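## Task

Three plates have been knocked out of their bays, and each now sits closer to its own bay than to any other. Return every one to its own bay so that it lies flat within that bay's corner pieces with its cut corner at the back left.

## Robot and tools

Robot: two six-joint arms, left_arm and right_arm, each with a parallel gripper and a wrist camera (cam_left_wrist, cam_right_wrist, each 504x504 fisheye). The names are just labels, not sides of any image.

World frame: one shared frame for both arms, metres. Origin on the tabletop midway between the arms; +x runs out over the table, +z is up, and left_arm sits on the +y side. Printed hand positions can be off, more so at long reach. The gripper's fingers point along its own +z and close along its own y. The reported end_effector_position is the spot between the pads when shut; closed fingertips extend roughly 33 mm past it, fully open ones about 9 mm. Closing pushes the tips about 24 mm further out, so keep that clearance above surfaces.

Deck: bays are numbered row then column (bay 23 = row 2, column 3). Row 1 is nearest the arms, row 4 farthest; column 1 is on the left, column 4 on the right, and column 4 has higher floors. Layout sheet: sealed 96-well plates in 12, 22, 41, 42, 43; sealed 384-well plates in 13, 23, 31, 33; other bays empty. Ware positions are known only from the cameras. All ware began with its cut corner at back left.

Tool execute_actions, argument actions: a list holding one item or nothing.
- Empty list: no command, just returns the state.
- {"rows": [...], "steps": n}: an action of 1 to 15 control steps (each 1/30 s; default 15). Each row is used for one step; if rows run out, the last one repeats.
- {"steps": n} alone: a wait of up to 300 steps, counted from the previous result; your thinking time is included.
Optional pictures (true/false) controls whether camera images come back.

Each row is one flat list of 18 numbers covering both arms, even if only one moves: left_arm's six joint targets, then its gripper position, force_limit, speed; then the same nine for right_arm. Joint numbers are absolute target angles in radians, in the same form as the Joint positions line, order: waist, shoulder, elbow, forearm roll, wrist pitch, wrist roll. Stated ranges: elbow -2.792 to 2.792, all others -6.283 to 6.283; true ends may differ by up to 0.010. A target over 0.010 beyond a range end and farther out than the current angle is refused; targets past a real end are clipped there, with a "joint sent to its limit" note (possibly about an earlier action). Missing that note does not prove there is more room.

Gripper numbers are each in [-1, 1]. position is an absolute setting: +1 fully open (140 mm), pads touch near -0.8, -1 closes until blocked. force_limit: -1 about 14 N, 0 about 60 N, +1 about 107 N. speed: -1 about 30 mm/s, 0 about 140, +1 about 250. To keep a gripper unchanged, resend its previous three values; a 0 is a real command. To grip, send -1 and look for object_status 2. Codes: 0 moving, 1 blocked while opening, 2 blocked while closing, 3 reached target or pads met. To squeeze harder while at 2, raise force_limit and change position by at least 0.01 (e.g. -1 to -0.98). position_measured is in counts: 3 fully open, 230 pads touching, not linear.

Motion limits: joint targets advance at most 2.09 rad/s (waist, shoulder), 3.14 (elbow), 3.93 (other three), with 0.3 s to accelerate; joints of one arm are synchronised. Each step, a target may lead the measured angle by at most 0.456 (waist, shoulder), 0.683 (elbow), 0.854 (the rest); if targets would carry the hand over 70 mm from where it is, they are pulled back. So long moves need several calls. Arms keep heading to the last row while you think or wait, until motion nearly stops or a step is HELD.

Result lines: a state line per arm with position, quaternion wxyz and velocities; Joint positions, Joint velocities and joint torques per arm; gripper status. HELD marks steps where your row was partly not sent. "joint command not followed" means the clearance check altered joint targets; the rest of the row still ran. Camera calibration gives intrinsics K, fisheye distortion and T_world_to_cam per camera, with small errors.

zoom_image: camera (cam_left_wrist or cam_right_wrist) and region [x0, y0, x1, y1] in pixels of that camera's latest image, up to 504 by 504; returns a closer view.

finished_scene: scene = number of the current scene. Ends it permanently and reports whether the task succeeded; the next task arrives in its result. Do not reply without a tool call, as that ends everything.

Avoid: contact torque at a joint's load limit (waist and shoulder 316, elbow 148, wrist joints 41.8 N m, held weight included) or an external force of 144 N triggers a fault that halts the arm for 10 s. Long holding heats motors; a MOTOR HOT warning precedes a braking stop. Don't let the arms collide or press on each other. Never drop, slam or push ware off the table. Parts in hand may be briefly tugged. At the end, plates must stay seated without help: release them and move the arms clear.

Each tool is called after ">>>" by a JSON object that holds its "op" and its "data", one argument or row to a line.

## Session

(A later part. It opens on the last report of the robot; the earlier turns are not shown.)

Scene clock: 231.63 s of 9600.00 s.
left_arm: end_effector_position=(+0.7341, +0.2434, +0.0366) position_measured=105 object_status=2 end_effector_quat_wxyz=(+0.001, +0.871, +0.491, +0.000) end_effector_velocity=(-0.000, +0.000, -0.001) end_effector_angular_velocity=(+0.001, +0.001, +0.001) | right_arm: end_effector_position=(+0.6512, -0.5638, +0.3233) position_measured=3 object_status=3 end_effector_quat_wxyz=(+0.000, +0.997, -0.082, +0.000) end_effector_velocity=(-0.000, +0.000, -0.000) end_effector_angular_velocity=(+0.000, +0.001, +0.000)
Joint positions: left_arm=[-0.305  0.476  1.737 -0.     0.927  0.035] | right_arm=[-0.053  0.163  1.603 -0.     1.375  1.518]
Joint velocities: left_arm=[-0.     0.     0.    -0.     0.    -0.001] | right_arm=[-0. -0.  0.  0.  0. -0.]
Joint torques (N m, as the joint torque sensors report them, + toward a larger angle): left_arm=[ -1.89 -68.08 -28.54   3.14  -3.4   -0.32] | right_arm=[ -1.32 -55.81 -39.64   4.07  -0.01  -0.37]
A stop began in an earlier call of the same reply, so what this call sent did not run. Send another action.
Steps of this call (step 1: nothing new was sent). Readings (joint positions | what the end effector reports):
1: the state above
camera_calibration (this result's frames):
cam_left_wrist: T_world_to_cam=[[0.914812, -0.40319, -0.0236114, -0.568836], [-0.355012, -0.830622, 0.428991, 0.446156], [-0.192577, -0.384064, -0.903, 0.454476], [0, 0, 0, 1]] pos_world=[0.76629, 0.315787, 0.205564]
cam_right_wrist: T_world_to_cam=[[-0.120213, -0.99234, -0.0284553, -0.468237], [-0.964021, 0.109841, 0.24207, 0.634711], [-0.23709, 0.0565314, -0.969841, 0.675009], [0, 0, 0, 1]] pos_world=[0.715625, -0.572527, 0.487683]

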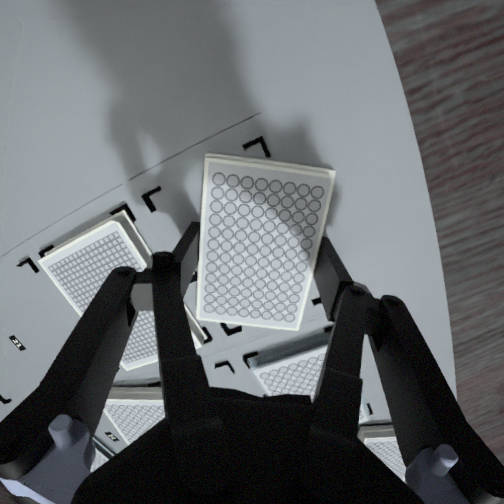

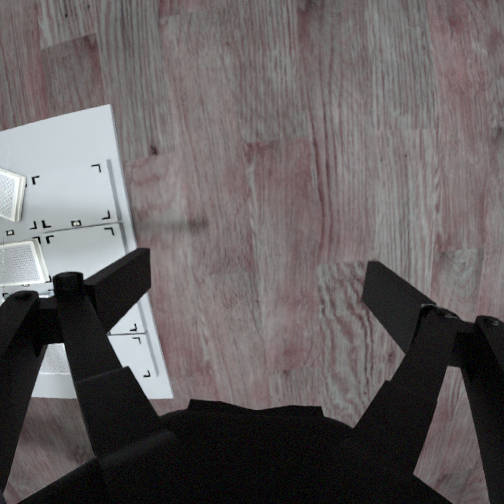

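>>> {"op": "execute_actions", "data": {
  "actions": [
    {"rows":[[-0.3054,0.468,1.733,0,0.9406,0.035,-1,0,-0.5,-0.053,0.163,1.603,0,1.375,1.518,1,0,0],[-0.3054,0.468,1.733,0,0.9406,0.035,-1,0,-0.5,-0.053,0.163,1.603,0,1.375,1.518,1,0,0],[-0.3054,0.468,1.733,0,0.9406,0.035,-1,0,-0.5,-0.053,0.163,1.603,0,1.375,1.518,1,0,0],[-0.3054,0.4376,1.7134,0,0.9906,0.035,-1,0,-0.5,-0.053,0.163,1.603,0,1.375,1.518,1,0,0],[-0.3054,0.4376,1.7134,0,0.9906,0.035,-1,0,-0.5,-0.053,0.163,1.603,0,1.375,1.518,1,0,0],[-0.3054,0.4376,1.7134,0,0.9906,0.035,-1,0,-0.5,-0.053,0.163,1.603,0,1.375,1.518,1,0,0],[-0.3054,0.4376,1.7134,0,0.9906,0.035,-1,0,-0.5,-0.053,0.163,1.603,0,1.375,1.518,1,0,0],[-0.3054,0.4376,1.7134,0,0.9906,0.035,-1,0,-0.5,-0.053,0.163,1.603,0,1.375,1.518,1,0,0],[-0.3054,0.4376,1.7134,0,0.9906,0.035,-1,0,-0.5,-0.053,0.163,1.603,0,1.375,1.518,1,0,0],[-0.3136,0.4174,1.7555,0,0.9687,-0.5246,-1,0,-0.5,-0.053,0.163,1.603,0,1.375,1.518,1,0,0]],"steps":15}
  ],
  "pictures": false
}}

>>> {"op": "execute_actions", "data": {
  "actions": [
    {"steps":10}
  ]
}}

Scene clock: 247.40 s of 9600.00 s.
left_arm: end_effector_position=(+0.7249, +0.2464, +0.0711) position_measured=106 object_status=2 end_effector_quat_wxyz=(+0.000, +0.823, +0.569, +0.000) end_effector_velocity=(-0.082, +0.019, -0.024) end_effector_angular_velocity=(+0.008, +0.017, +2.111) | right_arm: end_effector_position=(+0.6512, -0.5638, +0.3233) position_measured=3 object_status=3 end_effector_quat_wxyz=(+0.000, +0.997, -0.082, +0.000) end_effector_velocity=(-0.000, +0.000, +0.000) end_effector_angular_velocity=(+0.000, +0.001, -0.001)
Joint positions: left_arm=[-0.308  0.431  1.733  0.     0.978 -0.151] | right_arm=[-0.053  0.163  1.603 -0.     1.375  1.518]
Joint velocities: left_arm=[-0.032 -0.081  0.178 -0.001 -0.079 -2.143] | right_arm=[ 0.    -0.     0.     0.     0.001  0.001]
Joint torques (N m, as the joint torque sensors report them, + toward a larger angle): left_arm=[  0.53 -79.66 -35.91   3.15  -0.22   0.14] | right_arm=[ -1.97 -56.22 -39.57   4.05   0.07  -0.36]
Steps of this call (steps 1 to 90: nothing new was sent; then 12.27 s passed at rest; steps 91 to 105: all 15 steps of this action). Readings (joint positions | what the end effector reports):
91: left_arm=[-0.305 0.475 1.737 -0.000 0.928 0.035] | right_arm=[-0.053 0.163 1.603 -0.000 1.375 1.518] | left_arm position_measured=105 object_status=2 | right_arm position_measured=3 object_status=3
92: left_arm=[-0.305 0.473 1.736 -0.000 0.933 0.035] | right_arm=[-0.053 0.163 1.603 -0.000 1.375 1.518] | left_arm position_measured=105 object_status=2 | right_arm position_measured=3 object_status=3
94: left_arm=[-0.305 0.468 1.733 -0.000 0.940 0.035] | right_arm=[-0.053 0.163 1.603 -0.000 1.375 1.518] | left_arm position_measured=106 object_status=2 | right_arm position_measured=3 object_status=3
98: left_arm=[-0.305 0.438 1.713 0.000 0.989 0.035] | right_arm=[-0.053 0.163 1.603 -0.000 1.375 1.518] | left_arm position_measured=106 object_status=2 | right_arm position_measured=3 object_status=3
105: the state above

Scene clock: 247.73 s of 9600.00 s.
left_arm: end_effector_position=(+0.7139, +0.2480, +0.0701) position_measured=106 object_status=2 end_effector_quat_wxyz=(+0.000, +0.705, +0.710, -0.000) end_effector_velocity=(-0.000, -0.000, -0.000) end_effector_angular_velocity=(+0.000, +0.001, +0.002) | right_arm: end_effector_position=(+0.6512, -0.5638, +0.3233) position_measured=3 object_status=3 end_effector_quat_wxyz=(+0.000, +0.997, -0.082, +0.000) end_effector_velocity=(+0.000, -0.000, +0.000) end_effector_angular_velocity=(-0.001, -0.001, +0.001)
Joint positions: left_arm=[-0.314  0.417  1.755 -0.     0.969 -0.524] | right_arm=[-0.053  0.163  1.603 -0.     1.375  1.518]
Joint velocities: left_arm=[-0.     0.001 -0.    -0.001  0.001 -0.002] | right_arm=[ 0.    -0.    -0.    -0.001 -0.    -0.   ]
Joint torques (N m, as the joint torque sensors report them, + toward a larger angle): left_arm=[ -1.18 -80.88 -35.63   3.25  -0.68   0.45] | right_arm=[ -1.77 -56.02 -39.5    4.2    0.14  -0.31]
Steps of this call (steps 1 to 10: the robot went on to your last target). Readings (joint positions | what the end effector reports):
1: left_arm=[-0.309 0.428 1.739 -0.000 0.975 -0.231] | right_arm=[-0.053 0.163 1.603 -0.000 1.375 1.518] | left_arm position_measured=106 object_status=2 | right_arm position_measured=3 object_status=3
2: left_arm=[-0.310 0.425 1.744 -0.000 0.973 -0.313] | right_arm=[-0.053 0.163 1.603 -0.000 1.375 1.518] | left_arm position_measured=106 object_status=2 | right_arm position_measured=3 object_status=3
4: left_arm=[-0.312 0.420 1.751 -0.000 0.970 -0.440] | right_arm=[-0.053 0.163 1.603 -0.000 1.375 1.518] | left_arm position_measured=106 object_status=2 | right_arm position_measured=3 object_status=3
8: left_arm=[-0.314 0.417 1.755 -0.000 0.969 -0.524] | right_arm=[-0.053 0.163 1.603 -0.000 1.375 1.518] | left_arm position_measured=106 object_status=2 | right_arm position_measured=3 object_status=3
10: the state above
camera_calibration (this result's frames):
cam_left_wrist: T_world_to_cam=[[0.990444, 0.135591, -0.0252125, -0.735236], [0.133237, -0.893506, 0.42883, 0.0954333], [0.035618, -0.428091, -0.903033, 0.330681], [0, 0, 0, 1]] pos_world=[0.703717, 0.326523, 0.239154]
cam_right_wrist: T_world_to_cam=[[-0.120213, -0.99234, -0.0284553, -0.468237], [-0.964021, 0.109841, 0.24207, 0.634712], [-0.23709, 0.0565315, -0.969841, 0.675009], [0, 0, 0, 1]] pos_world=[0.715625, -0.572527, 0.487683]

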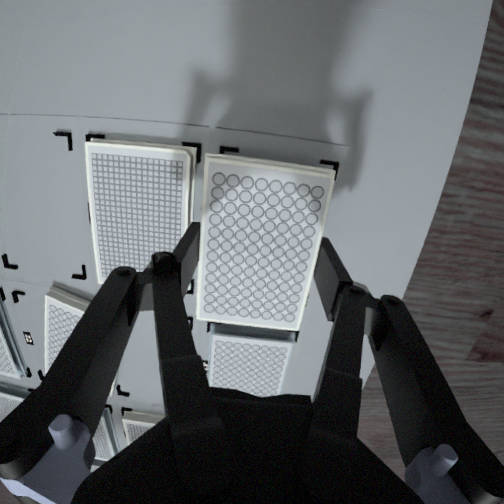

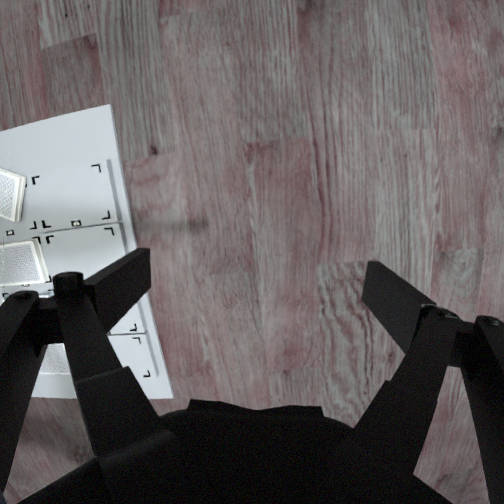

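>>> {"op": "execute_actions", "data": {
  "actions": [
    {"rows":[[-0.3136,0.4345,1.7683,0,0.9388,-0.5246,-1,0,-0.5,-0.053,0.163,1.603,0,1.375,1.518,1,0,0]],"steps":15}
  ]
}}

>>> {"op": "zoom_image", "data": {
  "camera": "cam_left_wrist",
  "region": [170,120,370,260]
}}

Scene clock: 252.53 s of 9600.00 s.
left_arm: end_effector_position=(+0.7139, +0.2480, +0.0521) position_measured=106 object_status=2 end_effector_quat_wxyz=(-0.000, +0.704, +0.710, +0.000) end_effector_velocity=(+0.001, +0.000, +0.001) end_effector_angular_velocity=(+0.000, -0.001, -0.000) | right_arm: end_effector_position=(+0.6512, -0.5638, +0.3233) position_measured=3 object_status=3 end_effector_quat_wxyz=(+0.000, +0.997, -0.082, +0.000) end_effector_velocity=(-0.000, +0.000, +0.000) end_effector_angular_velocity=(+0.001, +0.000, -0.001)
Joint positions: left_arm=[-0.314  0.434  1.768  0.     0.939 -0.525] | right_arm=[-0.053  0.163  1.603 -0.     1.375  1.518]
Joint velocities: left_arm=[ 0.    -0.    -0.001  0.001  0.001  0.   ] | right_arm=[ 0.     0.    -0.     0.001  0.001  0.   ]
Joint torques (N m, as the joint torque sensors report them, + toward a larger angle): left_arm=[ -0.27 -83.62 -34.9    3.56  -0.72   0.43] | right_arm=[ -2.37 -55.4  -39.48   4.24   0.2   -0.35]
Steps of this call (steps 1 to 30: the robot went on to your last target; steps 31 to 90: nothing new was sent; then 1.30 s passed at rest; steps 91 to 105: all 15 steps of this action). Readings (joint positions | what the end effector reports):
91: left_arm=[-0.314 0.418 1.756 0.000 0.968 -0.525] | right_arm=[-0.053 0.163 1.603 -0.000 1.375 1.518] | left_arm position_measured=106 object_status=2 | right_arm position_measured=3 object_status=3
92: left_arm=[-0.314 0.421 1.759 0.000 0.960 -0.525] | right_arm=[-0.053 0.163 1.603 -0.000 1.375 1.518] | left_arm position_measured=106 object_status=2 | right_arm position_measured=3 object_status=3
94: left_arm=[-0.314 0.433 1.768 0.000 0.941 -0.525] | right_arm=[-0.053 0.163 1.603 -0.000 1.375 1.518] | left_arm position_measured=106 object_status=2 | right_arm position_measured=3 object_status=3
98: left_arm=[-0.314 0.434 1.768 0.000 0.939 -0.525] | right_arm=[-0.053 0.163 1.603 -0.000 1.375 1.518] | left_arm position_measured=106 object_status=2 | right_arm position_measured=3 object_status=3
105: the state above
camera_calibration (this result's frames):
cam_left_wrist: T_world_to_cam=[[0.990424, 0.135737, -0.0251975, -0.735664], [0.133362, -0.893501, 0.428802, 0.103069], [0.0356901, -0.428056, -0.903047, 0.314363], [0, 0, 0, 1]] pos_world=[0.703655, 0.326514, 0.221151]
cam_right_wrist: T_world_to_cam=[[-0.120213, -0.99234, -0.0284555, -0.468237], [-0.964021, 0.109841, 0.24207, 0.634711], [-0.23709, 0.0565316, -0.969841, 0.675009], [0, 0, 0, 1]] pos_world=[0.715625, -0.572527, 0.487683]

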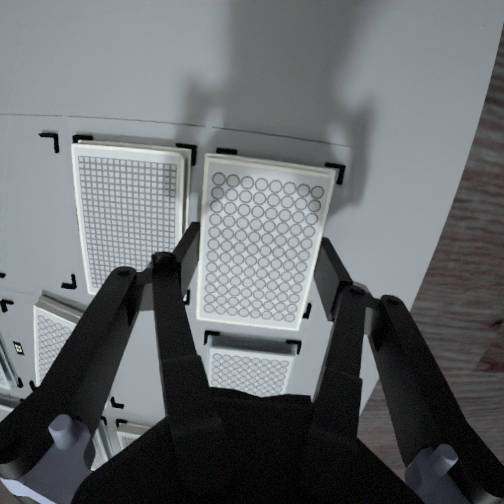

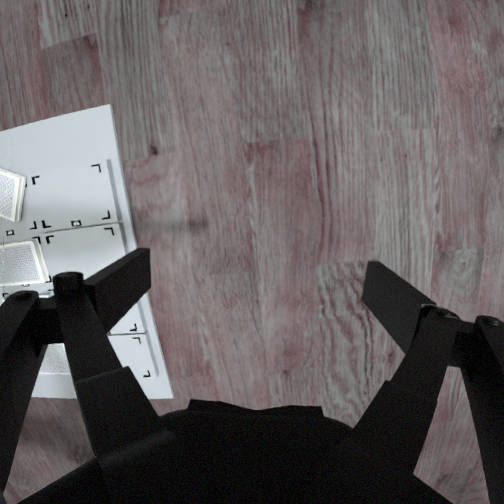

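Region (170, 120, 370, 260) of cam_left_wrist's 504x504 image, scaled by 2.520, with more detail than that image has; it fills the top 353 rows of this view, and the rest is white.

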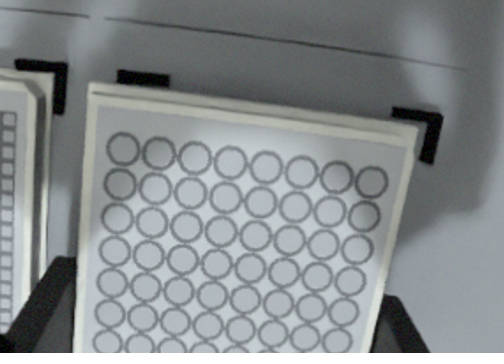

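>>> {"op": "execute_actions", "data": {
  "actions": [
    {"rows":[[-0.3109,0.4494,1.7556,0,0.9366,-0.5219,-1,0,-0.5,-0.053,0.163,1.603,0,1.375,1.518,1,0,0]],"steps":15}
  ]
}}

>>> {"op": "zoom_image", "data": {
  "camera": "cam_left_wrist",
  "region": [170,120,370,260]
}}

Scene clock: 277.50 s of 9600.00 s.
left_arm: end_effector_position=(+0.7214, +0.2460, +0.0472) position_measured=106 object_status=2 end_effector_quat_wxyz=(+0.000, +0.704, +0.710, -0.000) end_effector_velocity=(-0.000, +0.000, -0.000) end_effector_angular_velocity=(+0.000, +0.001, -0.000) | right_arm: end_effector_position=(+0.6512, -0.5638, +0.3233) position_measured=3 object_status=3 end_effector_quat_wxyz=(+0.000, +0.997, -0.082, +0.000) end_effector_velocity=(-0.000, -0.000, +0.000) end_effector_angular_velocity=(+0.000, +0.001, +0.001)
Joint positions: left_arm=[-0.311  0.449  1.756 -0.     0.937 -0.522] | right_arm=[-0.053  0.163  1.603 -0.     1.375  1.518]
Joint velocities: left_arm=[-0.  0.  0. -0.  0.  0.] | right_arm=[-0.     0.    -0.001  0.     0.002 -0.001]
Joint torques (N m, as the joint torque sensors report them, + toward a larger angle): left_arm=[  0.68 -83.07 -33.87   3.21  -0.19   0.09] | right_arm=[ -1.5  -55.68 -39.17   4.    -0.05  -0.41]
Steps of this call (steps 1 to 15: the robot went on to your last target; steps 16 to 90: nothing new was sent; then 21.47 s passed at rest; steps 91 to 105: all 15 steps of this action). Readings (joint positions | what the end effector reports):
91: left_arm=[-0.314 0.435 1.768 -0.000 0.939 -0.525] | right_arm=[-0.053 0.163 1.603 -0.000 1.375 1.518] | left_arm position_measured=106 object_status=2 | right_arm position_measured=3 object_status=3
92: left_arm=[-0.313 0.439 1.764 -0.000 0.938 -0.524] | right_arm=[-0.053 0.163 1.603 -0.000 1.375 1.518] | left_arm position_measured=106 object_status=2 | right_arm position_measured=3 object_status=3
94: left_arm=[-0.311 0.449 1.757 -0.000 0.937 -0.523] | right_arm=[-0.053 0.163 1.603 -0.000 1.375 1.518] | left_arm position_measured=106 object_status=2 | right_arm position_measured=3 object_status=3
98: left_arm=[-0.311 0.449 1.756 -0.000 0.937 -0.522] | right_arm=[-0.053 0.163 1.603 -0.000 1.375 1.518] | left_arm position_measured=106 object_status=2 | right_arm position_measured=3 object_status=3
105: the state above
camera_calibration (this result's frames):
cam_left_wrist: T_world_to_cam=[[0.990411, 0.135828, -0.0252176, -0.742974], [0.133453, -0.893475, 0.428827, 0.102312], [0.0357156, -0.42808, -0.903035, 0.308751], [0, 0, 0, 1]] pos_world=[0.711169, 0.3245, 0.216203]
cam_right_wrist: T_world_to_cam=[[-0.120213, -0.99234, -0.0284553, -0.468237], [-0.964021, 0.109841, 0.24207, 0.634711], [-0.23709, 0.0565314, -0.969841, 0.675009], [0, 0, 0, 1]] pos_world=[0.715625, -0.572527, 0.487683]

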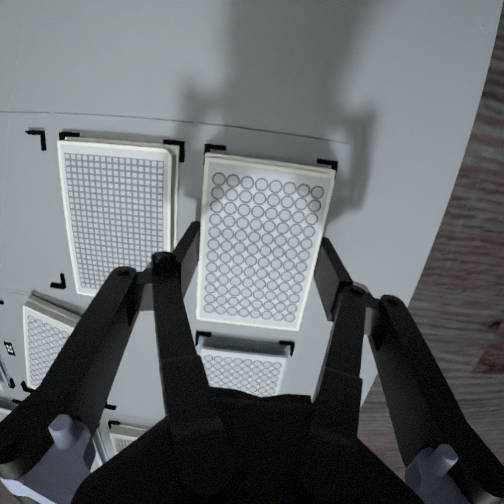

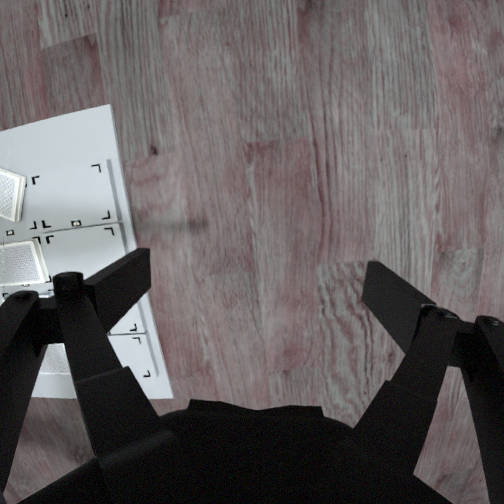

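Region (170, 120, 370, 260) of cam_left_wrist's 504x504 image, scaled by 2.520, with more detail than that image has; it fills the top 353 rows of this view, and the rest is white.

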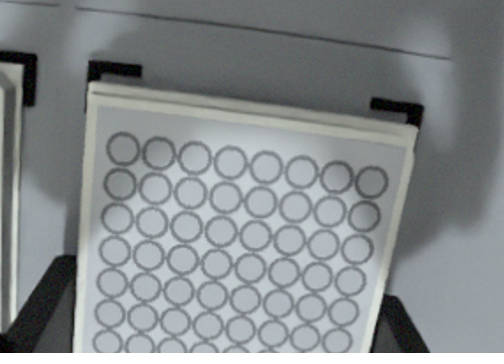

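>>> {"op": "zoom_image", "data": {
  "camera": "cam_left_wrist",
  "region": [170,270,340,380]
}}

Region (170, 270, 340, 380) of cam_left_wrist's 504x504 image, scaled by 2.965, with more detail than that image has; it fills the top 326 rows of this view, and the rest is white.

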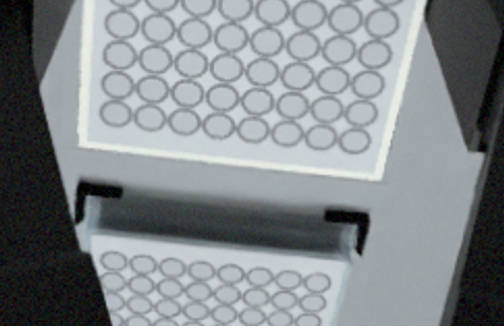

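>>> {"op": "execute_actions", "data": {
  "actions": [
    {"rows":[[-0.3094,0.4494,1.7556,0,0.9366,-0.5204,-1,0,-0.5,-0.053,0.163,1.603,0,1.375,1.518,1,0,0],[-0.3094,0.4494,1.7556,0,0.9366,-0.5204,-1,0,-0.5,-0.053,0.163,1.603,0,1.375,1.518,1,0,0],[-0.3094,0.4494,1.7556,0,0.9366,-0.5204,-1,0,-0.5,-0.053,0.163,1.603,0,1.375,1.518,1,0,0],[-0.3094,0.4494,1.7556,0,0.9366,-0.5204,-1,0,-0.5,-0.053,0.163,1.603,0,1.375,1.518,1,0,0],[-0.3094,0.4515,1.7578,0,0.9323,-0.5204,-1,0,-0.5,-0.053,0.163,1.603,0,1.375,1.518,1,0,0],[-0.3094,0.4515,1.7578,0,0.9323,-0.5204,-1,0,-0.5,-0.053,0.163,1.603,0,1.375,1.518,1,0,0],[-0.3094,0.4515,1.7578,0,0.9323,-0.5204,-1,0,-0.5,-0.053,0.163,1.603,0,1.375,1.518,1,0,0],[-0.3094,0.4536,1.7600,0,0.9280,-0.5204,-1,0,-0.5,-0.053,0.163,1.603,0,1.375,1.518,1,0,0]],"steps":15}
  ]
}}

>>> {"op": "zoom_image", "data": {
  "camera": "cam_left_wrist",
  "region": [170,120,370,260]
}}

Scene clock: 295.63 s of 9600.00 s.
left_arm: end_effector_position=(+0.7214, +0.2472, +0.0422) position_measured=106 object_status=2 end_effector_quat_wxyz=(+0.000, +0.704, +0.710, +0.000) end_effector_velocity=(+0.000, +0.000, +0.001) end_effector_angular_velocity=(-0.000, -0.001, +0.000) | right_arm: end_effector_position=(+0.6512, -0.5638, +0.3233) position_measured=3 object_status=3 end_effector_quat_wxyz=(+0.000, +0.997, -0.082, +0.000) end_effector_velocity=(-0.000, +0.000, -0.000) end_effector_angular_velocity=(+0.000, +0.001, +0.001)
Joint positions: left_arm=[-0.309  0.454  1.76   0.     0.928 -0.52 ] | right_arm=[-0.053  0.163  1.603 -0.     1.375  1.518]
Joint velocities: left_arm=[ 0.    -0.001  0.     0.    -0.    -0.   ] | right_arm=[ 0.     0.     0.     0.     0.001 -0.   ]
Joint torques (N m, as the joint torque sensors report them, + toward a larger angle): left_arm=[ -2.   -84.77 -33.99   3.36  -0.39  -0.14] | right_arm=[ -2.07 -56.11 -39.55   4.11   0.11  -0.19]
Steps of this call (steps 1 to 15: the robot went on to your last target; steps 16 to 90: nothing new was sent; then 14.63 s passed at rest; steps 91 to 105: all 15 steps of this action). Readings (joint positions | what the end effector reports):
91: left_arm=[-0.311 0.449 1.756 -0.000 0.937 -0.522] | right_arm=[-0.053 0.163 1.603 -0.000 1.375 1.518] | left_arm position_measured=106 object_status=2 | right_arm position_measured=3 object_status=3
92: left_arm=[-0.310 0.449 1.756 0.000 0.937 -0.521] | right_arm=[-0.053 0.163 1.603 -0.000 1.375 1.518] | left_arm position_measured=106 object_status=2 | right_arm position_measured=3 object_status=3
94: left_arm=[-0.309 0.449 1.756 0.000 0.937 -0.520] | right_arm=[-0.053 0.163 1.603 -0.000 1.375 1.518] | left_arm position_measured=106 object_status=2 | right_arm position_measured=3 object_status=3
98: left_arm=[-0.309 0.452 1.758 0.000 0.932 -0.520] | right_arm=[-0.053 0.163 1.603 -0.000 1.375 1.518] | left_arm position_measured=106 object_status=2 | right_arm position_measured=3 object_status=3
105: the state above
camera_calibration (this result's frames):
cam_left_wrist: T_world_to_cam=[[0.990423, 0.135754, -0.0251587, -0.743313], [0.133362, -0.893509, 0.428785, 0.105623], [0.0357298, -0.428034, -0.903056, 0.30476], [0, 0, 0, 1]] pos_world=[0.711219, 0.32573, 0.211225]
cam_right_wrist: T_world_to_cam=[[-0.120213, -0.99234, -0.0284553, -0.468237], [-0.964021, 0.109841, 0.24207, 0.634712], [-0.23709, 0.0565314, -0.969841, 0.675009], [0, 0, 0, 1]] pos_world=[0.715625, -0.572527, 0.487683]

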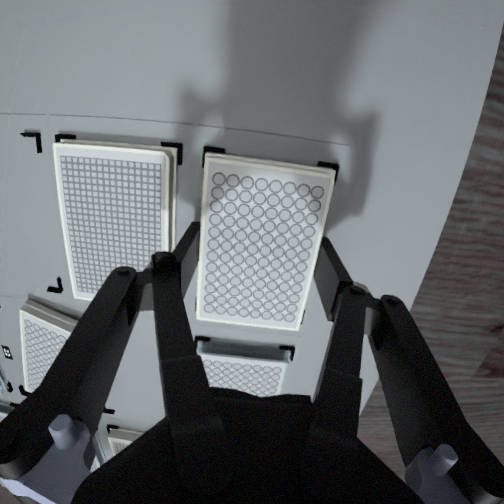

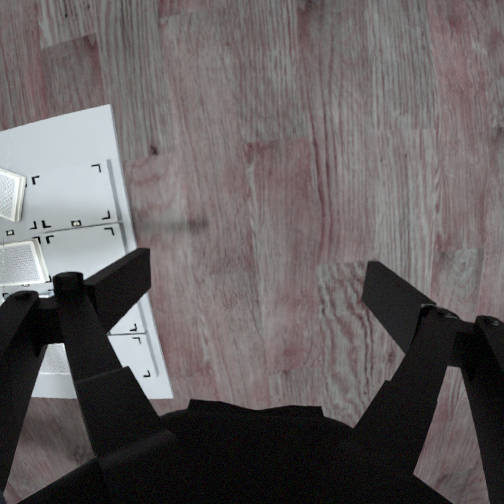

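Region (170, 120, 370, 260) of cam_left_wrist's 504x504 image, scaled by 2.520, with more detail than that image has; it fills the top 353 rows of this view, and the rest is white.

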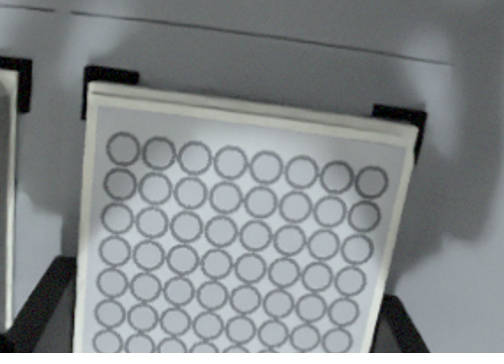

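>>> {"op": "execute_actions", "data": {
  "actions": [
    {"rows":[[-0.3094,0.4546,1.7607,0,0.9263,-0.5204,-1,0,-0.5,-0.053,0.163,1.603,0,1.375,1.518,1,0,0],[-0.3094,0.4546,1.7607,0,0.9263,-0.5204,-1,0,-0.5,-0.053,0.163,1.603,0,1.375,1.518,1,0,0],[-0.3094,0.4546,1.7607,0,0.9263,-0.5204,-1,0,-0.5,-0.053,0.163,1.603,0,1.375,1.518,1,0,0],[-0.3094,0.4546,1.7607,0,0.9263,-0.5204,-1,0,-0.5,-0.053,0.163,1.603,0,1.375,1.518,1,0,0],[-0.3094,0.4546,1.7607,0,0.9263,-0.5204,-1,0,-0.5,-0.053,0.163,1.603,0,1.375,1.518,1,0,0],[-0.3094,0.4556,1.7614,0,0.9246,-0.5204,-1,0,-0.5,-0.053,0.163,1.603,0,1.375,1.518,1,0,0]],"steps":12}
  ]
}}

Scene clock: 304.17 s of 9600.00 s.
left_arm: end_effector_position=(+0.7214, +0.2472, +0.0401) position_measured=106 object_status=2 end_effector_quat_wxyz=(+0.000, +0.704, +0.710, -0.000) end_effector_velocity=(-0.001, +0.000, -0.001) end_effector_angular_velocity=(+0.000, +0.001, +0.000) | right_arm: end_effector_position=(+0.6512, -0.5638, +0.3233) position_measured=3 object_status=3 end_effector_quat_wxyz=(+0.000, +0.997, -0.082, +0.000) end_effector_velocity=(+0.000, +0.000, +0.000) end_effector_angular_velocity=(+0.001, -0.001, -0.001)
Joint positions: left_arm=[-0.309  0.456  1.761 -0.     0.925 -0.52 ] | right_arm=[-0.053  0.163  1.603 -0.     1.375  1.518]
Joint velocities: left_arm=[ 0.     0.     0.001 -0.     0.     0.   ] | right_arm=[ 0.     0.    -0.     0.001 -0.     0.001]
Joint torques (N m, as the joint torque sensors report them, + toward a larger angle): left_arm=[ -0.35 -84.18 -35.79   3.04  -0.51  -0.06] | right_arm=[ -1.49 -56.87 -39.15   4.14   0.01  -0.18]
Steps of this call (steps 1 to 15: the robot went on to your last target; steps 16 to 90: nothing new was sent; then 5.13 s passed at rest; steps 91 to 102: all 12 steps of this action). Readings (joint positions | what the end effector reports):
91: left_arm=[-0.309 0.454 1.760 -0.000 0.928 -0.520] | right_arm=[-0.053 0.163 1.603 -0.000 1.375 1.518] | left_arm position_measured=106 object_status=2 | right_arm position_measured=3 object_status=3
92: left_arm=[-0.309 0.454 1.760 -0.000 0.927 -0.520] | right_arm=[-0.053 0.163 1.603 -0.000 1.375 1.518] | left_arm position_measured=106 object_status=2 | right_arm position_measured=3 object_status=3
94: left_arm=[-0.309 0.455 1.761 -0.000 0.926 -0.520] | right_arm=[-0.053 0.163 1.603 -0.000 1.375 1.518] | left_arm position_measured=106 object_status=2 | right_arm position_measured=3 object_status=3
98: left_arm=[-0.309 0.455 1.761 -0.000 0.925 -0.520] | right_arm=[-0.053 0.163 1.603 -0.000 1.375 1.518] | left_arm position_measured=106 object_status=2 | right_arm position_measured=3 object_status=3
102: the state above
camera_calibration (this result's frames):
cam_left_wrist: T_world_to_cam=[[0.990416, 0.135796, -0.0252083, -0.743328], [0.13342, -0.893485, 0.428816, 0.10647], [0.0357083, -0.42807, -0.90304, 0.302912], [0, 0, 0, 1]] pos_world=[0.711182, 0.325738, 0.209147]
cam_right_wrist: T_world_to_cam=[[-0.120213, -0.99234, -0.0284552, -0.468237], [-0.964021, 0.109841, 0.24207, 0.634711], [-0.23709, 0.0565314, -0.969841, 0.675009], [0, 0, 0, 1]] pos_world=[0.715625, -0.572527, 0.487683]

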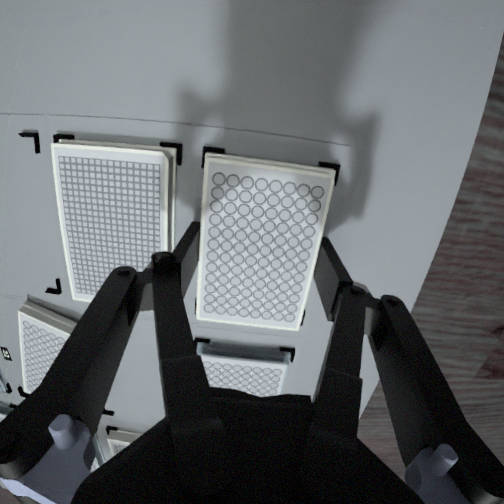

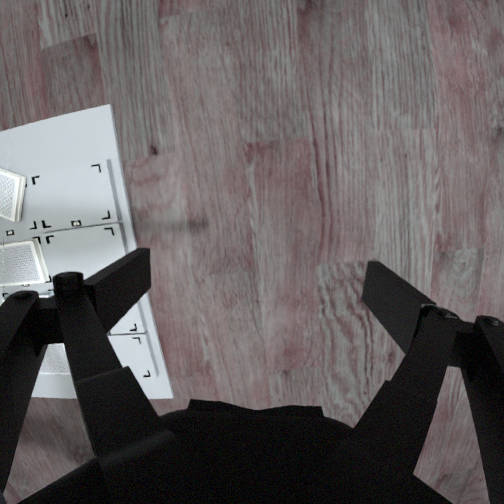

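No contact yet; lower a bit more.

>>> {"op": "execute_actions", "data": {
  "actions": [
    {"rows":[[-0.3094,0.4566,1.7621,0,0.9229,-0.5204,-1,0,-0.5,-0.053,0.163,1.603,0,1.375,1.518,1,0,0],[-0.3094,0.4566,1.7621,0,0.9229,-0.5204,-1,0,-0.5,-0.053,0.163,1.603,0,1.375,1.518,1,0,0],[-0.3094,0.4566,1.7621,0,0.9229,-0.5204,-1,0,-0.5,-0.053,0.163,1.603,0,1.375,1.518,1,0,0],[-0.3094,0.4566,1.7621,0,0.9229,-0.5204,-1,0,-0.5,-0.053,0.163,1.603,0,1.375,1.518,1,0,0],[-0.3094,0.4566,1.7621,0,0.9229,-0.5204,-1,0,-0.5,-0.053,0.163,1.603,0,1.375,1.518,1,0,0],[-0.3094,0.4576,1.7628,0,0.9212,-0.5204,-1,0,-0.5,-0.053,0.163,1.603,0,1.375,1.518,1,0,0]],"steps":12}
  ],
  "pictures": false
}}

Scene clock: 315.97 s of 9600.00 s.
left_arm: end_effector_position=(+0.7214, +0.2473, +0.0381) position_measured=106 object_status=2 end_effector_quat_wxyz=(+0.000, +0.704, +0.710, +0.000) end_effector_velocity=(-0.000, +0.000, +0.000) end_effector_angular_velocity=(-0.000, +0.000, -0.000) | right_arm: end_effector_position=(+0.6512, -0.5638, +0.3233) position_measured=3 object_status=3 end_effector_quat_wxyz=(+0.000, +0.997, -0.082, +0.000) end_effector_velocity=(+0.000, +0.000, +0.000) end_effector_angular_velocity=(+0.001, -0.000, -0.001)
Joint positions: left_arm=[-0.309  0.458  1.763  0.     0.921 -0.52 ] | right_arm=[-0.053  0.163  1.603 -0.     1.375  1.518]
Joint velocities: left_arm=[-0.    -0.     0.001 -0.    -0.     0.   ] | right_arm=[ 0.     0.    -0.001  0.001  0.001  0.001]
Joint torques (N m, as the joint torque sensors report them, + toward a larger angle): left_arm=[ -2.17 -80.37 -33.72   3.29  -0.11  -0.01] | right_arm=[ -1.24 -56.17 -39.85   4.1    0.06  -0.27]
Steps of this call (steps 1 to 15: the robot went on to your last target; steps 16 to 90: nothing new was sent; then 8.40 s passed at rest; steps 91 to 102: all 12 steps of this action). Readings (joint positions | what the end effector reports):
91: left_arm=[-0.309 0.456 1.761 0.000 0.924 -0.520] | right_arm=[-0.053 0.163 1.603 -0.000 1.375 1.518] | left_arm position_measured=106 object_status=2 | right_arm position_measured=3 object_status=3
92: left_arm=[-0.309 0.456 1.762 0.000 0.924 -0.520] | right_arm=[-0.053 0.163 1.603 -0.000 1.375 1.518] | left_arm position_measured=106 object_status=2 | right_arm position_measured=3 object_status=3
94: left_arm=[-0.309 0.457 1.762 0.000 0.923 -0.520] | right_arm=[-0.053 0.163 1.603 -0.000 1.375 1.518] | left_arm position_measured=106 object_status=2 | right_arm position_measured=3 object_status=3
98: left_arm=[-0.309 0.457 1.763 0.000 0.921 -0.520] | right_arm=[-0.053 0.163 1.603 -0.000 1.375 1.518] | left_arm position_measured=106 object_status=2 | right_arm position_measured=3 object_status=3
102: the state above

>>> {"op": "execute_actions", "data": {
  "actions": [
    {"rows":[[-0.3094,0.4576,1.7628,0,0.9212,-0.5204,0.4,0,-0.5,-0.053,0.163,1.603,0,1.375,1.518,1,0,0],[-0.3094,0.4576,1.7628,0,0.9212,-0.5204,0.4,0,-0.5,-0.053,0.163,1.603,0,1.375,1.518,1,0,0],[-0.3094,0.4576,1.7628,0,0.9212,-0.5204,0.4,0,-0.5,-0.053,0.163,1.603,0,1.375,1.518,1,0,0],[-0.3094,0.4576,1.7628,0,0.9212,-0.5204,0.4,0,-0.5,-0.053,0.163,1.603,0,1.375,1.518,1,0,0],[-0.3094,0.4576,1.7628,0,0.9212,-0.5204,0.4,0,-0.5,-0.053,0.163,1.603,0,1.375,1.518,1,0,0],[-0.3094,0.4576,1.7628,0,0.9212,-0.5204,0.4,0,-0.5,-0.053,0.163,1.603,0,1.375,1.518,1,0,0],[-0.3094,0.4576,1.7628,0,0.9212,-0.5204,0.4,0,-0.5,-0.053,0.163,1.603,0,1.375,1.518,1,0,0],[-0.3094,0.4576,1.7628,0,0.9212,-0.5204,0.4,0,-0.5,-0.053,0.163,1.603,0,1.375,1.518,1,0,0],[-0.3094,0.4576,1.7628,0,0.9212,-0.5204,0.4,0,-0.5,-0.053,0.163,1.603,0,1.375,1.518,1,0,0],[-0.3094,0.4003,1.7174,0,1.0239,-0.5204,0.4,0,-0.5,-0.053,0.163,1.603,0,1.375,1.518,1,0,0]],"steps":15}
  ],
  "pictures": false
}}

>>> {"op": "execute_actions", "data": {
  "actions": [
    {"steps":6}
  ]
}}

Scene clock: 327.27 s of 9600.00 s.
left_arm: end_effector_position=(+0.7221, +0.2469, +0.0991) position_measured=78 object_status=3 end_effector_quat_wxyz=(+0.001, +0.704, +0.710, +0.000) end_effector_velocity=(-0.011, +0.006, +0.118) end_effector_angular_velocity=(+0.005, +0.007, +0.000) | right_arm: end_effector_position=(+0.6512, -0.5638, +0.3233) position_measured=3 object_status=3 end_effector_quat_wxyz=(+0.000, +0.997, -0.082, +0.000) end_effector_velocity=(-0.000, -0.001, -0.000) end_effector_angular_velocity=(-0.002, +0.000, -0.000)
Joint positions: left_arm=[-0.309  0.401  1.718  0.     1.02  -0.52 ] | right_arm=[-0.053  0.163  1.603 -0.     1.375  1.518]
Joint velocities: left_arm=[ 0.    -0.114 -0.075  0.     0.197 -0.   ] | right_arm=[-0.001  0.     0.    -0.002 -0.001  0.   ]
Joint torques (N m, as the joint torque sensors report them, + toward a larger angle): left_arm=[ -4.08 -12.13  -8.96   1.12  -0.77   0.13] | right_arm=[ -1.8  -56.17 -39.16   4.08   0.03  -0.34]
Steps of this call (steps 1 to 15: the robot went on to your last target; steps 16 to 90: nothing new was sent; then 7.80 s passed at rest; steps 91 to 105: all 15 steps of this action). Readings (joint positions | what the end effector reports):
91: left_arm=[-0.309 0.458 1.763 -0.000 0.921 -0.520] | right_arm=[-0.053 0.163 1.603 -0.000 1.375 1.518] | left_arm position_measured=106 object_status=0 | right_arm position_measured=3 object_status=3
92: left_arm=[-0.309 0.458 1.763 -0.000 0.921 -0.520] | right_arm=[-0.053 0.163 1.603 -0.000 1.375 1.518] | left_arm position_measured=106 object_status=0 | right_arm position_measured=3 object_status=3
94: left_arm=[-0.309 0.458 1.763 -0.000 0.921 -0.520] | right_arm=[-0.053 0.163 1.603 -0.000 1.375 1.518] | left_arm position_measured=94 object_status=0 | right_arm position_measured=3 object_status=3
98: left_arm=[-0.309 0.458 1.763 -0.000 0.921 -0.520] | right_arm=[-0.053 0.163 1.603 -0.000 1.375 1.518] | left_arm position_measured=78 object_status=0 | right_arm position_measured=3 object_status=3
105: the state above

Scene clock: 327.47 s of 9600.00 s.
left_arm: end_effector_position=(+0.7213, +0.2473, +0.1002) position_measured=78 object_status=3 end_effector_quat_wxyz=(-0.000, +0.704, +0.710, -0.000) end_effector_velocity=(-0.001, +0.000, -0.001) end_effector_angular_velocity=(+0.002, +0.003, +0.000) | right_arm: end_effector_position=(+0.6512, -0.5638, +0.3233) position_measured=3 object_status=3 end_effector_quat_wxyz=(+0.000, +0.997, -0.082, +0.000) end_effector_velocity=(+0.000, +0.001, +0.000) end_effector_angular_velocity=(+0.001, -0.000, -0.000)
Joint positions: left_arm=[-0.309  0.4    1.718  0.     1.024 -0.52 ] | right_arm=[-0.053  0.163  1.603 -0.     1.375  1.518]
Joint velocities: left_arm=[-0.     0.001  0.001 -0.     0.002 -0.   ] | right_arm=[ 0.001  0.    -0.     0.001 -0.     0.001]
Joint torques (N m, as the joint torque sensors report them, + toward a larger angle): left_arm=[ -0.79 -80.13 -37.06   3.57  -0.37  -0.01] | right_arm=[ -2.72 -55.73 -39.62   4.06   0.06  -0.33]
Steps of this call (steps 1 to 6: the robot went on to your last target). Readings (joint positions | what the end effector reports):
1: left_arm=[-0.309 0.400 1.717 0.000 1.023 -0.520] | right_arm=[-0.053 0.163 1.603 -0.000 1.375 1.518] | left_arm position_measured=78 object_status=3 | right_arm position_measured=3 object_status=3
2: left_arm=[-0.309 0.400 1.718 0.000 1.024 -0.520] | right_arm=[-0.053 0.163 1.603 -0.000 1.375 1.518] | left_arm position_measured=78 object_status=3 | right_arm position_measured=3 object_status=3
4: left_arm=[-0.309 0.400 1.718 0.000 1.024 -0.520] | right_arm=[-0.053 0.163 1.603 -0.000 1.375 1.518] | left_arm position_measured=78 object_status=3 | right_arm position_measured=3 object_status=3
6: the state above
camera_calibration (this result's frames):
cam_left_wrist: T_world_to_cam=[[0.990416, 0.135781, -0.0252802, -0.741704], [0.13344, -0.89352, 0.428738, 0.0807906], [0.0356259, -0.428003, -0.903075, 0.357239], [0, 0, 0, 1]] pos_world=[0.711088, 0.325796, 0.269226]
cam_right_wrist: T_world_to_cam=[[-0.120213, -0.99234, -0.0284553, -0.468237], [-0.964021, 0.109841, 0.24207, 0.634712], [-0.23709, 0.0565314, -0.969841, 0.675009], [0, 0, 0, 1]] pos_world=[0.715625, -0.572527, 0.487683]

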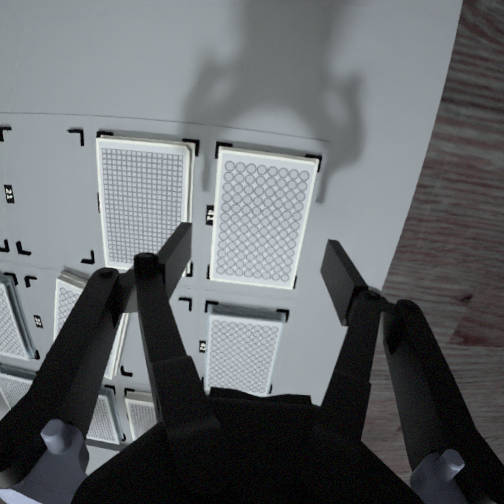

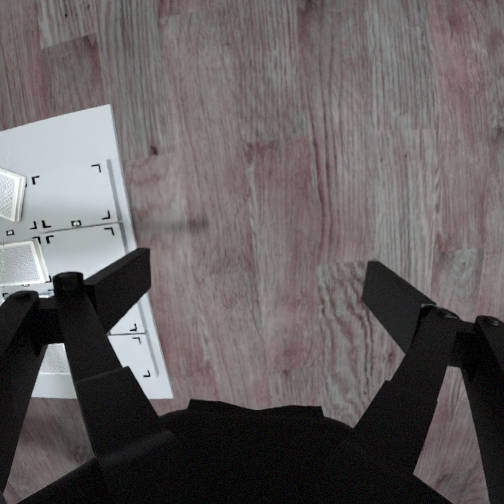

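>>> {"op": "execute_actions", "data": {
  "actions": [
    {"rows":[[-0.6484,0.3106,1.8271,0,1.0039,-0.5994,0.4,0,0,-0.053,0.163,1.603,0,1.375,1.518,1,0,0]],"steps":15}
  ],
  "pictures": false
}}

>>> {"op": "execute_actions", "data": {
  "actions": [
    {"steps":3}
  ]
}}

>>> {"op": "zoom_image", "data": {
  "camera": "cam_left_wrist",
  "region": [150,100,400,350]
}}

Scene clock: 336.23 s of 9600.00 s.
left_arm: end_effector_position=(+0.5603, +0.1076, +0.1092) position_measured=78 object_status=3 end_effector_quat_wxyz=(-0.000, +0.782, +0.623, -0.000) end_effector_velocity=(-0.360, -0.220, +0.014) end_effector_angular_velocity=(+0.001, +0.001, -0.474) | right_arm: end_effector_position=(+0.6512, -0.5638, +0.3233) position_measured=3 object_status=3 end_effector_quat_wxyz=(+0.000, +0.997, -0.082, +0.000) end_effector_velocity=(-0.000, -0.000, -0.000) end_effector_angular_velocity=(-0.000, +0.000, -0.000)
Joint positions: left_arm=[-0.612  0.32   1.815 -0.     1.006 -0.591] | right_arm=[-0.053  0.163  1.603 -0.     1.375  1.518]
Joint velocities: left_arm=[-0.618 -0.163  0.201 -0.001 -0.036 -0.144] | right_arm=[-0.  0.  0. -0.  0. -0.]
Joint torques (N m, as the joint torque sensors report them, + toward a larger angle): left_arm=[ 13.18 -71.04 -35.47   3.6   -0.69  -0.21] | right_arm=[ -2.22 -55.95 -39.21   4.16   0.08  -0.32]
Steps of this call (steps 1 to 15: the robot went on to your last target; steps 16 to 90: nothing new was sent; then 5.27 s passed at rest; steps 91 to 105: all 15 steps of this action). Readings (joint positions | what the end effector reports):
91: left_arm=[-0.310 0.400 1.717 -0.000 1.024 -0.520] | right_arm=[-0.053 0.163 1.603 -0.000 1.375 1.518] | left_arm position_measured=78 object_status=3 | right_arm position_measured=3 object_status=3
92: left_arm=[-0.314 0.399 1.719 -0.000 1.024 -0.521] | right_arm=[-0.053 0.163 1.603 -0.000 1.375 1.518] | left_arm position_measured=78 object_status=3 | right_arm position_measured=3 object_status=3
94: left_arm=[-0.346 0.391 1.729 -0.000 1.022 -0.528] | right_arm=[-0.053 0.163 1.603 -0.000 1.375 1.518] | left_arm position_measured=78 object_status=3 | right_arm position_measured=3 object_status=3
98: left_arm=[-0.444 0.365 1.761 -0.000 1.016 -0.551] | right_arm=[-0.053 0.163 1.603 -0.000 1.375 1.518] | left_arm position_measured=78 object_status=3 | right_arm position_measured=3 object_status=3
105: the state above

Scene clock: 336.33 s of 9600.00 s.
left_arm: end_effector_position=(+0.5399, +0.0957, +0.1101) position_measured=78 object_status=3 end_effector_quat_wxyz=(-0.000, +0.790, +0.613, -0.000) end_effector_velocity=(-0.036, -0.020, +0.004) end_effector_angular_velocity=(-0.003, -0.003, -0.046) | right_arm: end_effector_position=(+0.6512, -0.5638, +0.3233) position_measured=3 object_status=3 end_effector_quat_wxyz=(+0.000, +0.997, -0.082, +0.000) end_effector_velocity=(+0.001, -0.000, +0.000) end_effector_angular_velocity=(-0.000, -0.001, +0.000)
Joint positions: left_arm=[-0.647  0.311  1.827 -0.     1.004 -0.599] | right_arm=[-0.053  0.163  1.603 -0.     1.375  1.518]
Joint velocities: left_arm=[-0.06  -0.02   0.02   0.    -0.004 -0.015] | right_arm=[ 0.    -0.    -0.001 -0.    -0.001 -0.   ]
Joint torques (N m, as the joint torque sensors report them, + toward a larger angle): left_arm=[ 25.98 -68.63 -37.66   4.5   -0.22   0.32] | right_arm=[ -1.6  -56.01 -39.49   4.18   0.12  -0.18]
Steps of this call (steps 1 to 3: the robot went on to your last target). Readings (joint positions | what the end effector reports):
1: left_arm=[-0.631 0.315 1.821 -0.000 1.005 -0.595] | right_arm=[-0.053 0.163 1.603 -0.000 1.375 1.518] | left_arm position_measured=78 object_status=3 | right_arm position_measured=3 object_status=3
2: left_arm=[-0.642 0.312 1.825 -0.000 1.004 -0.598] | right_arm=[-0.053 0.163 1.603 -0.000 1.375 1.518] | left_arm position_measured=78 object_status=3 | right_arm position_measured=3 object_status=3
3: the state above
camera_calibration (this result's frames):
cam_left_wrist: T_world_to_cam=[[0.992134, -0.122617, -0.0252223, -0.517373], [-0.100061, -0.897837, 0.428808, 0.0917202], [-0.0752245, -0.422911, -0.903043, 0.367086], [0, 0, 0, 1]] pos_world=[0.550095, 0.174156, 0.279115]
cam_right_wrist: T_world_to_cam=[[-0.120213, -0.99234, -0.0284552, -0.468237], [-0.964021, 0.109841, 0.24207, 0.634711], [-0.23709, 0.0565313, -0.969841, 0.675009], [0, 0, 0, 1]] pos_world=[0.715625, -0.572527, 0.487683]

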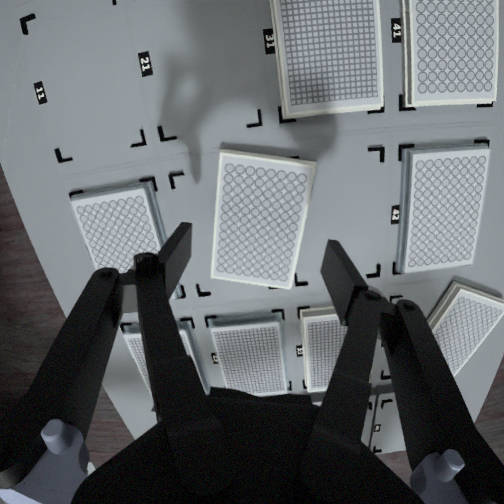

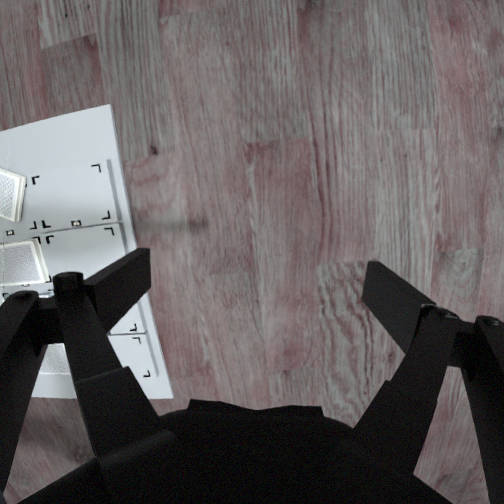

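Region (150, 100, 400, 350) of cam_left_wrist's 504x504 image, scaled by 2.016, with more detail than that image has.

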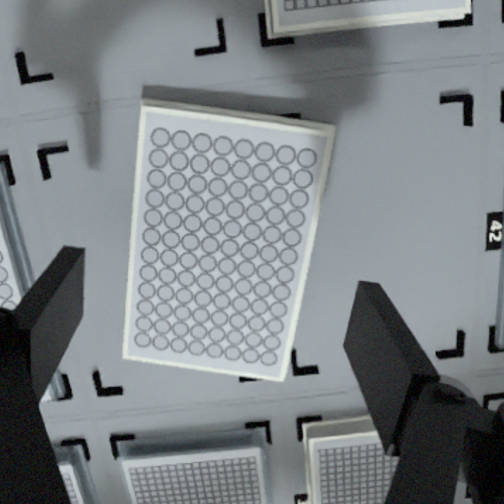

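>>> {"op": "execute_actions", "data": {
  "actions": [
    {"rows":[[-0.6484,0.365,1.8705,0,0.9061,-0.5994,0.4,0,-0.5,-0.053,0.163,1.603,0,1.375,1.518,1,0,0],[-0.6484,0.365,1.8705,0,0.9061,-0.5994,0.4,0,-0.5,-0.053,0.163,1.603,0,1.375,1.518,1,0,0],[-0.6484,0.365,1.8705,0,0.9061,-0.5994,0.4,0,-0.5,-0.053,0.163,1.603,0,1.375,1.518,1,0,0],[-0.6484,0.365,1.8705,0,0.9061,-0.5994,0.4,0,-0.5,-0.053,0.163,1.603,0,1.375,1.518,1,0,0],[-0.6484,0.365,1.8705,0,0.9061,-0.5994,0.4,0,-0.5,-0.053,0.163,1.603,0,1.375,1.518,1,0,0],[-0.6484,0.365,1.8705,0,0.9061,-0.5994,0.4,0,-0.5,-0.053,0.163,1.603,0,1.375,1.518,1,0,0],[-0.6484,0.365,1.8705,0,0.9061,-0.5994,0.4,0,-0.5,-0.053,0.163,1.603,0,1.375,1.518,1,0,0],[-0.6484,0.365,1.8705,0,0.9061,-0.5994,0.4,0,-0.5,-0.053,0.163,1.603,0,1.375,1.518,1,0,0],[-0.6484,0.3785,1.8801,0,0.8830,-0.5994,0.4,0,-0.5,-0.053,0.163,1.603,0,1.375,1.518,1,0,0]],"steps":15}
  ]
}}

Scene clock: 354.17 s of 9600.00 s.
left_arm: end_effector_position=(+0.5392, +0.0953, +0.0414) position_measured=78 object_status=3 end_effector_quat_wxyz=(+0.000, +0.791, +0.612, +0.000) end_effector_velocity=(-0.000, -0.000, -0.001) end_effector_angular_velocity=(-0.002, +0.000, +0.002) | right_arm: end_effector_position=(+0.6512, -0.5638, +0.3233) position_measured=3 object_status=3 end_effector_quat_wxyz=(+0.000, +0.997, -0.082, +0.000) end_effector_velocity=(-0.000, -0.000, +0.000) end_effector_angular_velocity=(-0.000, +0.000, -0.001)
Joint positions: left_arm=[-0.648  0.378  1.88   0.     0.883 -0.599] | right_arm=[-0.053  0.163  1.603 -0.     1.375  1.518]
Joint velocities: left_arm=[-0.     0.     0.001 -0.002 -0.002 -0.001] | right_arm=[-0.    -0.    -0.    -0.     0.001  0.   ]
Joint torques (N m, as the joint torque sensors report them, + toward a larger angle): left_arm=[ -0.86 -74.49 -33.4    3.35  -0.23   0.11] | right_arm=[ -1.93 -56.62 -39.22   4.26   0.07  -0.34]
Steps of this call (steps 1 to 30: the robot went on to your last target; steps 31 to 90: nothing new was sent; then 14.33 s passed at rest; steps 91 to 105: all 15 steps of this action). Readings (joint positions | what the end effector reports):
91: left_arm=[-0.648 0.311 1.827 0.000 1.003 -0.599] | right_arm=[-0.053 0.163 1.603 -0.000 1.375 1.518] | left_arm position_measured=78 object_status=3 | right_arm position_measured=3 object_status=3
92: left_arm=[-0.648 0.315 1.830 0.000 0.995 -0.599] | right_arm=[-0.053 0.163 1.603 -0.000 1.375 1.518] | left_arm position_measured=78 object_status=3 | right_arm position_measured=3 object_status=3
94: left_arm=[-0.648 0.344 1.854 0.000 0.943 -0.599] | right_arm=[-0.053 0.163 1.603 -0.000 1.375 1.518] | left_arm position_measured=78 object_status=3 | right_arm position_measured=3 object_status=3
98: left_arm=[-0.648 0.365 1.870 -0.000 0.906 -0.599] | right_arm=[-0.053 0.163 1.603 -0.000 1.375 1.518] | left_arm position_measured=78 object_status=3 | right_arm position_measured=3 object_status=3
105: the state above
camera_calibration (this result's frames):
cam_left_wrist: T_world_to_cam=[[0.992027, -0.123515, -0.0250256, -0.518395], [-0.100952, -0.897706, 0.428875, 0.121227], [-0.0754378, -0.422929, -0.903017, 0.304924], [0, 0, 0, 1]] pos_world=[0.549503, 0.173758, 0.210387]
cam_right_wrist: T_world_to_cam=[[-0.120213, -0.99234, -0.0284553, -0.468237], [-0.964021, 0.109841, 0.24207, 0.634712], [-0.23709, 0.0565314, -0.969842, 0.675009], [0, 0, 0, 1]] pos_world=[0.715625, -0.572527, 0.487683]

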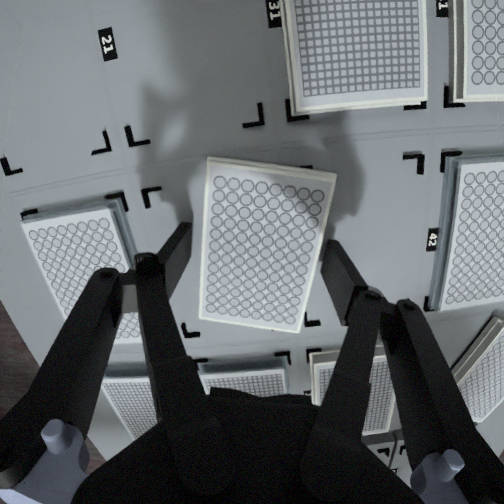

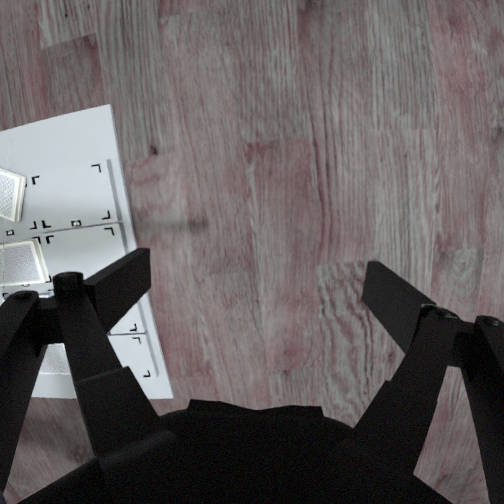

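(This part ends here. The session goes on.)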